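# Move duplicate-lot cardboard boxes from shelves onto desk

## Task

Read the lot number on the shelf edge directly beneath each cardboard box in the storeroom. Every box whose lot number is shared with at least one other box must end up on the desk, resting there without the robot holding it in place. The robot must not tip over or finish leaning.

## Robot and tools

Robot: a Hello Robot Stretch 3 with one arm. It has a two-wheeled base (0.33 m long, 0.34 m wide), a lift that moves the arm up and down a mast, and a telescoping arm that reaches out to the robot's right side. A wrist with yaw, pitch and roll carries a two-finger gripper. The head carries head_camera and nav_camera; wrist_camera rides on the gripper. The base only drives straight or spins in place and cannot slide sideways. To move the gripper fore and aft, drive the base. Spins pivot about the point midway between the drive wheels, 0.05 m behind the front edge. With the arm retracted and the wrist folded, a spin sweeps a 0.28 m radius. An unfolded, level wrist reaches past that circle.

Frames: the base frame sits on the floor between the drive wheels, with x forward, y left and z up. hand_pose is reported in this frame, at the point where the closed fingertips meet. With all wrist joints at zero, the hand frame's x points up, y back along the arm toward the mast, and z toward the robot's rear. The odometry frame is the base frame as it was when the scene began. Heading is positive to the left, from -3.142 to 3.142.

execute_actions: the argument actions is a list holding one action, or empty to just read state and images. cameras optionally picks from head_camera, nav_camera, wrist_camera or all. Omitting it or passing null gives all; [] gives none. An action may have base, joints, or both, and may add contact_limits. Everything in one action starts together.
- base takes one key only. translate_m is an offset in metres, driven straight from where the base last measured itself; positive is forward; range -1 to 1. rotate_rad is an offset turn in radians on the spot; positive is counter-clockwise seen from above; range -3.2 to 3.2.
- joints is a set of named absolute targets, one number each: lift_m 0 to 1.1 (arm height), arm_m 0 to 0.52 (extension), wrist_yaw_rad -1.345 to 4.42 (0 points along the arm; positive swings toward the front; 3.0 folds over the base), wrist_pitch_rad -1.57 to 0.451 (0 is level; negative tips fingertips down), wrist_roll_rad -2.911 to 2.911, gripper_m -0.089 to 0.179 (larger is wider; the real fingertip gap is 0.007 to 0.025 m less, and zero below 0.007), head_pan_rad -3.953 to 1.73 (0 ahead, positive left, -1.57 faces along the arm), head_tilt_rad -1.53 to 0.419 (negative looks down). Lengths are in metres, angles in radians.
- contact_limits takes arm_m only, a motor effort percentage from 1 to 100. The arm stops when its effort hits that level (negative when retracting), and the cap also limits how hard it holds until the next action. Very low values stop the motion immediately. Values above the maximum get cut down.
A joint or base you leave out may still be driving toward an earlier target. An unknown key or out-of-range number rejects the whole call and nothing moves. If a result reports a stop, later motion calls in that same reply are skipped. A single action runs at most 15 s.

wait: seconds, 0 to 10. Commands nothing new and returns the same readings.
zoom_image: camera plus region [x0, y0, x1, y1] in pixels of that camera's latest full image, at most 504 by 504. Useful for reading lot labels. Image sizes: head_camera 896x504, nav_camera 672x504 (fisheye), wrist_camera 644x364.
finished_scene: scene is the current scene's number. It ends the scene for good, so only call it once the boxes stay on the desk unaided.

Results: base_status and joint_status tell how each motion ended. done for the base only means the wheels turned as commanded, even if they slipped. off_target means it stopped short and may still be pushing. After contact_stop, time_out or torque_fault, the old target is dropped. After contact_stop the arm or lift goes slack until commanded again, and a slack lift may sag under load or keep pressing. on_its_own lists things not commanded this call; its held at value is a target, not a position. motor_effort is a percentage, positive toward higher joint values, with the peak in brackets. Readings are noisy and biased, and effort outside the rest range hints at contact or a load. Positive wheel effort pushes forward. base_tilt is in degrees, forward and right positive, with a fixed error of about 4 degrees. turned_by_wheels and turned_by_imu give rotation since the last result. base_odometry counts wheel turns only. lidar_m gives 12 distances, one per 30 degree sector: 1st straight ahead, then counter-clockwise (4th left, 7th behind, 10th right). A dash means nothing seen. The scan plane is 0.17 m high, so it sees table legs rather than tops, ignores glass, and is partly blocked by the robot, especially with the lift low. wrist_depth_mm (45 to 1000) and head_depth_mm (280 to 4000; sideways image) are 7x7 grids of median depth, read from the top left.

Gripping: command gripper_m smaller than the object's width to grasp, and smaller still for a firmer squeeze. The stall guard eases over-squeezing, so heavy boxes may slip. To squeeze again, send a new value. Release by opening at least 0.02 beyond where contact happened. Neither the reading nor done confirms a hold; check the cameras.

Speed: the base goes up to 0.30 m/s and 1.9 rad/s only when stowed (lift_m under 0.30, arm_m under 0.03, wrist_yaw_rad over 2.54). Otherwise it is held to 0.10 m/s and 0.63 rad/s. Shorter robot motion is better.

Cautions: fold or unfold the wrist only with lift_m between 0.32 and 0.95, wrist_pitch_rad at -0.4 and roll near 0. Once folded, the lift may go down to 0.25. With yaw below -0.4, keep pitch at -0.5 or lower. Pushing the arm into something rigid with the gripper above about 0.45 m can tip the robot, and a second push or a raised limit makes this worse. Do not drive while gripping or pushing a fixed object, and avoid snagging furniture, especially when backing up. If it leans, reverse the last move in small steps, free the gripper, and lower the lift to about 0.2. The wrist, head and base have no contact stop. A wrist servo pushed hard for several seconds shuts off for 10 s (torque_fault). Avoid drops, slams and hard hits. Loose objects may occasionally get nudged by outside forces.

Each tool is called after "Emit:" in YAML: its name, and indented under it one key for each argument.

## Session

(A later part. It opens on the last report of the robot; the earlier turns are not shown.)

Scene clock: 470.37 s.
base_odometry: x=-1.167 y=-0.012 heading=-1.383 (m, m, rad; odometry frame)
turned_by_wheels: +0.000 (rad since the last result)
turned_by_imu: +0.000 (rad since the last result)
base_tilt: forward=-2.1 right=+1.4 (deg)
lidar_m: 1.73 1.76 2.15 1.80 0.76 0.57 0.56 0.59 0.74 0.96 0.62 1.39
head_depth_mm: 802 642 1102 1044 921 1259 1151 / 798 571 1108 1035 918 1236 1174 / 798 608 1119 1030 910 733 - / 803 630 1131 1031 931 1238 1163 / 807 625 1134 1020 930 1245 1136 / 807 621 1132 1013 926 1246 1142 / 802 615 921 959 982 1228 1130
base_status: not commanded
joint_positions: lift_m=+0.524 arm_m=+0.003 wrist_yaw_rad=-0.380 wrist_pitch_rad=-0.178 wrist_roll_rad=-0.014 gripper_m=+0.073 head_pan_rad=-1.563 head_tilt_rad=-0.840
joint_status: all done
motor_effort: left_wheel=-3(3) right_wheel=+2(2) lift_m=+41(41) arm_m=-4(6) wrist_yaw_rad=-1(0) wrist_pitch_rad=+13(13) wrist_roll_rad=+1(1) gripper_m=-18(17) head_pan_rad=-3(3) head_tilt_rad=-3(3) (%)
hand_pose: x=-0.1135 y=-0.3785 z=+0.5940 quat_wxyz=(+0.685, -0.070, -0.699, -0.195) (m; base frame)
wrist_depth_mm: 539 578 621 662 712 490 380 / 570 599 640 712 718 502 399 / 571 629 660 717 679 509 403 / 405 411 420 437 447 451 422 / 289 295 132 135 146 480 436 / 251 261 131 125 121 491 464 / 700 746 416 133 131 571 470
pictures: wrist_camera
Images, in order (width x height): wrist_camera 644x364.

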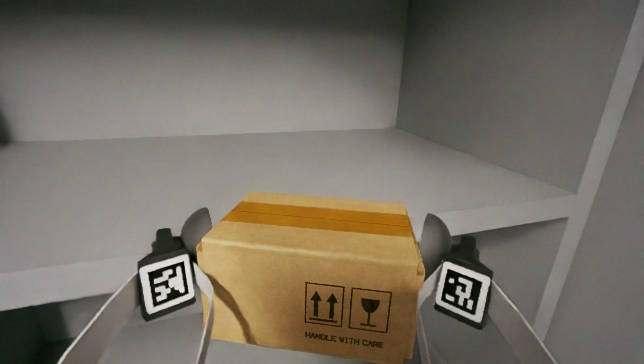

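Emit:
execute_actions:
  actions:
    - {"base":{"rotate_rad":1.25},"joints":{"lift_m":0.78,"wrist_yaw_rad":0.3,"head_tilt_rad":-0.7}}
  cameras: []

Emit:
execute_actions:
  actions:
    - {"base":{"translate_m":1.0}}
  cameras: []

Emit:
execute_actions:
  actions:
    - {"base":{"translate_m":0.55},"joints":{"arm_m":0.2}}
  cameras: ["nav_camera","head_camera"]

Scene clock: 479.77 s.
base_odometry: x=-1.167 y=-0.012 heading=-0.134 (m, m, rad; odometry frame)
turned_by_wheels: +1.250 (rad since the last result)
turned_by_imu: +1.245 (rad since the last result)
base_tilt: forward=-2.1 right=+1.4 (deg)
lidar_m: 2.79 1.11 0.65 0.56 0.56 0.65 0.96 0.69 0.62 1.39 1.73 1.75
head_depth_mm: 1229 985 1536 1210 1054 1285 - / 1202 1319 1490 1292 1553 1337 - / 1519 1375 1499 1760 1625 1401 - / 1552 1745 1978 2068 1696 1418 - / 1495 1684 1923 2034 534 1358 1161 / 1470 1642 1837 2027 1680 1360 1186 / 1429 1584 1791 1958 1634 1371 1183
base_status: done
joint_positions: lift_m=+0.779 arm_m=+0.003 wrist_yaw_rad=+0.299 wrist_pitch_rad=-0.178 wrist_roll_rad=-0.014 gripper_m=+0.073 head_pan_rad=-1.563 head_tilt_rad=-0.705
joint_status: all done
motor_effort: left_wheel=-3(10) right_wheel=+2(6) lift_m=+41(43) arm_m=-4(4) wrist_yaw_rad=+1(2) wrist_pitch_rad=+13(13) wrist_roll_rad=+1(1) gripper_m=-18(18) head_pan_rad=-3(3) head_tilt_rad=+2(12) (%)
hand_pose: x=+0.0516 y=-0.3852 z=+0.8489 quat_wxyz=(+0.711, +0.167, -0.682, +0.044) (m; base frame)
wrist_depth_mm: - - - - - 932 884 / - - - - - 973 939 / - - - - - - - / - - - - - - - / - - 132 136 146 865 835 / - - 131 125 121 - 640 / - - - 132 131 - 562
pictures: none
No camera images: the call's "cameras" was empty. Leave "cameras" out to get every camera's image.

Scene clock: 491.33 s.
base_odometry: x=-0.175 y=-0.145 heading=-0.134 (m, m, rad; odometry frame)
turned_by_wheels: +0.000 (rad since the last result)
turned_by_imu: +0.002 (rad since the last result)
base_tilt: forward=-2.0 right=+1.3 (deg)
lidar_m: 2.83 1.61 0.94 0.81 0.82 0.95 1.66 1.49 1.70 1.49 1.05 1.27
head_depth_mm: 1421 1613 1866 2035 1684 1403 - / 1367 1556 1787 1984 1649 1400 - / 1334 1506 1728 1934 1655 1391 - / 1291 1451 1661 1893 1714 1424 - / 1285 1442 1637 1863 533 1343 1167 / 1254 1403 1583 1824 1680 1360 1184 / 1229 1364 1519 1750 1603 1375 1186
base_status: done
joint_positions: lift_m=+0.779 arm_m=+0.003 wrist_yaw_rad=+0.299 wrist_pitch_rad=-0.178 wrist_roll_rad=-0.014 gripper_m=+0.073 head_pan_rad=-1.563 head_tilt_rad=-0.705
joint_status: not commanded
motor_effort: left_wheel=-4(7) right_wheel=+1(5) lift_m=+42(41) arm_m=-3(3) wrist_yaw_rad=+0(3) wrist_pitch_rad=+13(13) wrist_roll_rad=+1(0) gripper_m=-17(18) head_pan_rad=-3(3) head_tilt_rad=+1(1) (%)
hand_pose: x=+0.0516 y=-0.3852 z=+0.8489 quat_wxyz=(+0.711, +0.167, -0.682, +0.044) (m; base frame)
wrist_depth_mm: - - - - - - - / - - - - - - - / - - - - - - - / 597 597 632 - - - - / - - 132 135 147 - - / - - 131 125 121 - - / - - - 133 131 - -
pictures: none
No camera images: the call's "cameras" was empty. Leave "cameras" out to get every camera's image.

Scene clock: 498.33 s.
base_odometry: x=+0.370 y=-0.218 heading=-0.134 (m, m, rad; odometry frame)
turned_by_wheels: +0.000 (rad since the last result)
turned_by_imu: +0.000 (rad since the last result)
base_tilt: forward=-2.2 right=+1.4 (deg)
lidar_m: 2.29 2.29 1.09 0.95 0.95 1.11 1.95 2.02 1.55 0.92 0.91 0.83
head_depth_mm: 1296 1440 1667 1926 1675 - - / 1258 1419 1632 1011 - 1365 1202 / 1224 1382 1461 936 - 1390 1202 / 1184 1339 1173 960 - 1353 1193 / 1166 1301 1167 683 1553 1381 1186 / 1131 1266 1163 910 786 1380 1180 / 1106 1233 1151 887 781 1373 1191
base_status: done
joint_positions: lift_m=+0.779 arm_m=+0.200 wrist_yaw_rad=+0.300 wrist_pitch_rad=-0.178 wrist_roll_rad=-0.014 gripper_m=+0.073 head_pan_rad=-1.563 head_tilt_rad=-0.705
joint_status: all done
motor_effort: left_wheel=-3(6) right_wheel=+2(5) lift_m=+41(41) arm_m=+2(5) wrist_yaw_rad=+0(2) wrist_pitch_rad=+13(13) wrist_roll_rad=+0(1) gripper_m=-17(17) head_pan_rad=-3(3) head_tilt_rad=+2(2) (%)
hand_pose: x=+0.0517 y=-0.5816 z=+0.8489 quat_wxyz=(+0.711, +0.167, -0.682, +0.044) (m; base frame)
wrist_depth_mm: 865 841 826 820 808 802 777 / 917 893 868 873 865 851 817 / 938 910 938 925 908 880 865 / 590 578 604 618 581 909 903 / 417 421 132 135 147 451 966 / 324 342 131 125 121 344 348 / 267 265 195 133 131 276 279
pictures: head_camera (sideways: a quarter turn clockwise sets it upright), nav_camera (sideways: a quarter turn counterclockwise sets it upright)
Images, in order (width x height): head_camera 896x504, nav_camera 672x504.

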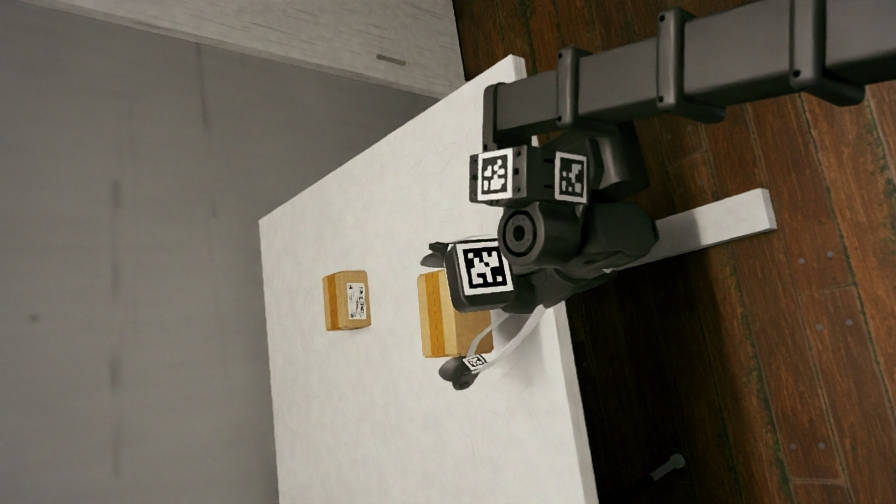

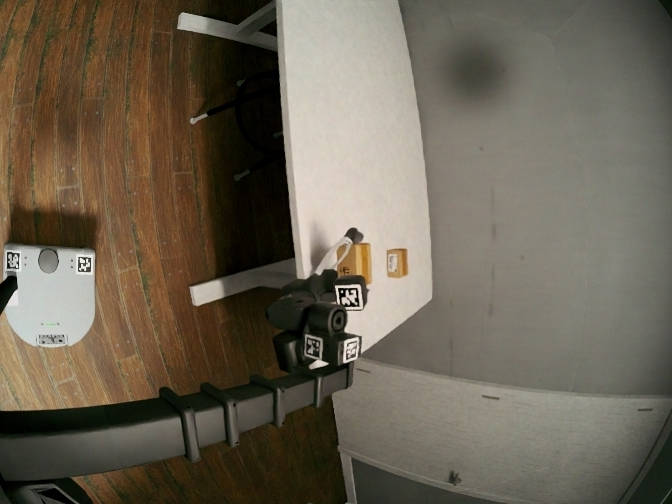

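Emit:
execute_actions:
  actions:
    - {"base":{"translate_m":0.3},"joints":{"arm_m":0.32,"lift_m":0.70}}
  cameras: ["head_camera"]

Scene clock: 507.17 s.
base_odometry: x=+0.667 y=-0.258 heading=-0.134 (m, m, rad; odometry frame)
turned_by_wheels: +0.000 (rad since the last result)
turned_by_imu: -0.001 (rad since the last result)
base_tilt: forward=-2.0 right=+1.3 (deg)
lidar_m: 2.00 2.00 1.18 1.03 1.03 1.19 2.12 2.46 0.97 0.81 0.64 1.06
head_depth_mm: 1219 1378 1203 914 1538 1400 1230 / 1182 1338 1187 909 802 - - / 1152 1293 1187 963 1527 1387 1201 / 1122 1266 1173 967 1515 1389 1194 / 1096 1228 1168 834 744 1382 1196 / 1070 1197 1161 895 724 1351 1190 / 1043 1160 1150 886 720 1313 1180
base_status: done
joint_positions: lift_m=+0.701 arm_m=+0.320 wrist_yaw_rad=+0.300 wrist_pitch_rad=-0.178 wrist_roll_rad=-0.014 gripper_m=+0.073 head_pan_rad=-1.563 head_tilt_rad=-0.705
joint_status: all done
motor_effort: left_wheel=-4(5) right_wheel=+1(5) lift_m=+12(35) arm_m=+2(2) wrist_yaw_rad=+0(1) wrist_pitch_rad=+14(13) wrist_roll_rad=+1(1) gripper_m=-17(17) head_pan_rad=-3(4) head_tilt_rad=+1(2) (%)
hand_pose: x=+0.0517 y=-0.7016 z=+0.7703 quat_wxyz=(+0.711, +0.167, -0.682, +0.044) (m; base frame)
wrist_depth_mm: 674 683 648 660 650 647 631 / 723 706 702 674 669 665 669 / 617 652 658 707 701 700 695 / 370 378 384 394 407 416 363 / 266 273 133 135 146 289 292 / 207 218 131 125 121 222 223 / 175 170 150 133 131 178 180
pictures: head_camera (sideways: a quarter turn clockwise sets it upright)
Images, in order (width x height): head_camera 896x504.

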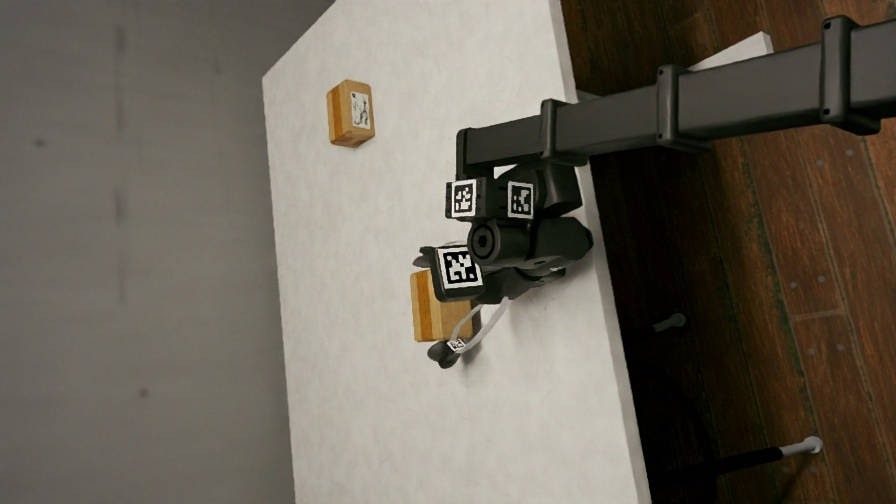

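Emit:
execute_actions:
  actions:
    - {"joints":{"lift_m":0.678}}
  cameras: []

Emit:
execute_actions:
  actions:
    - {"joints":{"gripper_m":0.16}}
  cameras: []

Emit:
execute_actions:
  actions:
    - {"joints":{"lift_m":0.76,"arm_m":0.15}}
  cameras: ["nav_camera"]

Scene clock: 511.87 s.
base_odometry: x=+0.667 y=-0.258 heading=-0.134 (m, m, rad; odometry frame)
turned_by_wheels: +0.000 (rad since the last result)
turned_by_imu: +0.000 (rad since the last result)
base_tilt: forward=-2.3 right=+1.4 (deg)
lidar_m: 2.00 2.00 1.18 1.03 1.02 1.20 2.13 2.46 0.97 0.81 0.64 1.06
head_depth_mm: 1217 1379 1204 911 1543 1402 1225 / 1174 1336 1188 914 801 - - / 1152 1300 1183 936 1559 1384 1193 / 1123 1254 1176 948 1522 1384 1192 / 1101 1222 1175 846 742 1373 1197 / 1067 1194 1156 893 722 1357 1194 / 1044 1169 1165 889 720 1312 1180
base_status: not commanded
joint_positions: lift_m=+0.679 arm_m=+0.320 wrist_yaw_rad=+0.300 wrist_pitch_rad=-0.178 wrist_roll_rad=-0.014 gripper_m=+0.073 head_pan_rad=-1.563 head_tilt_rad=-0.705
joint_status: all done
motor_effort: left_wheel=-3(3) right_wheel=+2(1) lift_m=+12(12) arm_m=+2(2) wrist_yaw_rad=+1(0) wrist_pitch_rad=+13(13) wrist_roll_rad=+1(1) gripper_m=-17(17) head_pan_rad=-4(3) head_tilt_rad=+2(1) (%)
hand_pose: x=+0.0517 y=-0.7015 z=+0.7483 quat_wxyz=(+0.711, +0.167, -0.682, +0.044) (m; base frame)
wrist_depth_mm: 680 669 658 655 643 632 631 / 702 693 690 692 691 670 675 / 529 541 567 588 621 632 674 / 315 317 328 337 347 353 332 / 224 230 131 134 145 243 248 / 174 184 131 126 122 187 188 / 148 144 139 134 132 150 151
pictures: none
No camera images: the call's "cameras" was empty. Leave "cameras" out to get every camera's image.

Scene clock: 513.23 s.
base_odometry: x=+0.667 y=-0.258 heading=-0.134 (m, m, rad; odometry frame)
turned_by_wheels: +0.000 (rad since the last result)
turned_by_imu: +0.000 (rad since the last result)
base_tilt: forward=-2.0 right=+1.4 (deg)
lidar_m: 2.00 2.00 1.18 1.03 1.03 1.20 2.12 2.46 0.98 0.81 0.64 1.06
head_depth_mm: 1218 1380 1198 914 1554 1400 1225 / 1184 1331 1195 910 801 - - / 1149 1294 1183 935 1562 1384 1198 / 1122 1267 1177 948 1528 1385 1192 / 1102 1224 1175 846 743 1367 1195 / 1070 1195 1168 895 723 1348 1186 / 1043 1158 1148 890 720 1309 1190
base_status: not commanded
joint_positions: lift_m=+0.679 arm_m=+0.320 wrist_yaw_rad=+0.300 wrist_pitch_rad=-0.176 wrist_roll_rad=-0.014 gripper_m=+0.160 head_pan_rad=-1.563 head_tilt_rad=-0.705
joint_status: all done
motor_effort: left_wheel=-3(3) right_wheel=+2(2) lift_m=+12(12) arm_m=+2(2) wrist_yaw_rad=+0(1) wrist_pitch_rad=+12(13) wrist_roll_rad=+0(1) gripper_m=+1(97) head_pan_rad=-3(3) head_tilt_rad=+2(2) (%)
hand_pose: x=+0.0518 y=-0.7017 z=+0.7489 quat_wxyz=(+0.711, +0.166, -0.682, +0.045) (m; base frame)
wrist_depth_mm: 681 661 659 654 649 632 632 / 720 706 695 694 689 667 661 / 535 556 570 590 626 657 676 / 317 322 335 337 343 356 335 / 227 242 144 138 159 258 250 / 184 178 131 125 123 - 190 / 139 145 138 134 133 146 153
pictures: none
No camera images: the call's "cameras" was empty. Leave "cameras" out to get every camera's image.

Scene clock: 515.73 s.
base_odometry: x=+0.667 y=-0.258 heading=-0.134 (m, m, rad; odometry frame)
turned_by_wheels: +0.000 (rad since the last result)
turned_by_imu: +0.000 (rad since the last result)
base_tilt: forward=-2.3 right=+1.2 (deg)
lidar_m: 2.00 2.00 1.18 1.03 1.03 1.20 2.13 2.46 0.98 0.81 0.64 1.06
head_depth_mm: 1212 1384 1207 914 1558 1437 - / 1183 1341 1198 911 779 - 1185 / 1154 1300 1182 904 775 1324 1196 / 1121 1270 1176 902 - 1322 1197 / 1095 1228 1174 839 756 1381 1192 / 1068 1197 1161 893 722 1342 1186 / 1042 1159 1153 884 720 1316 1187
base_status: not commanded
joint_positions: lift_m=+0.759 arm_m=+0.150 wrist_yaw_rad=+0.300 wrist_pitch_rad=-0.174 wrist_roll_rad=-0.014 gripper_m=+0.160 head_pan_rad=-1.563 head_tilt_rad=-0.705
joint_status: all done
motor_effort: left_wheel=-4(4) right_wheel=+1(2) lift_m=+40(44) arm_m=-4(2) wrist_yaw_rad=+0(0) wrist_pitch_rad=+11(12) wrist_roll_rad=+1(1) gripper_m=+0(1) head_pan_rad=-3(3) head_tilt_rad=+1(1) (%)
hand_pose: x=+0.0518 y=-0.5324 z=+0.8299 quat_wxyz=(+0.711, +0.166, -0.682, +0.045) (m; base frame)
wrist_depth_mm: 816 827 807 799 795 778 778 / 860 887 848 844 828 817 816 / 887 897 883 877 870 875 853 / 536 543 558 574 581 595 505 / 385 405 396 341 360 437 418 / 309 300 302 305 311 - 321 / 232 243 246 250 252 246 257
pictures: nav_camera (sideways: a quarter turn counterclockwise sets it upright)
Images, in order (width x height): nav_camera 672x504.

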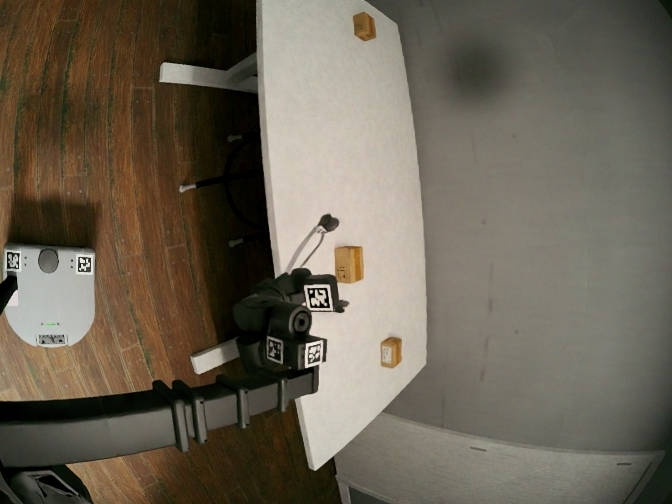

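Emit:
finished_scene:
  scene: 1

The scene is finished: the task was done.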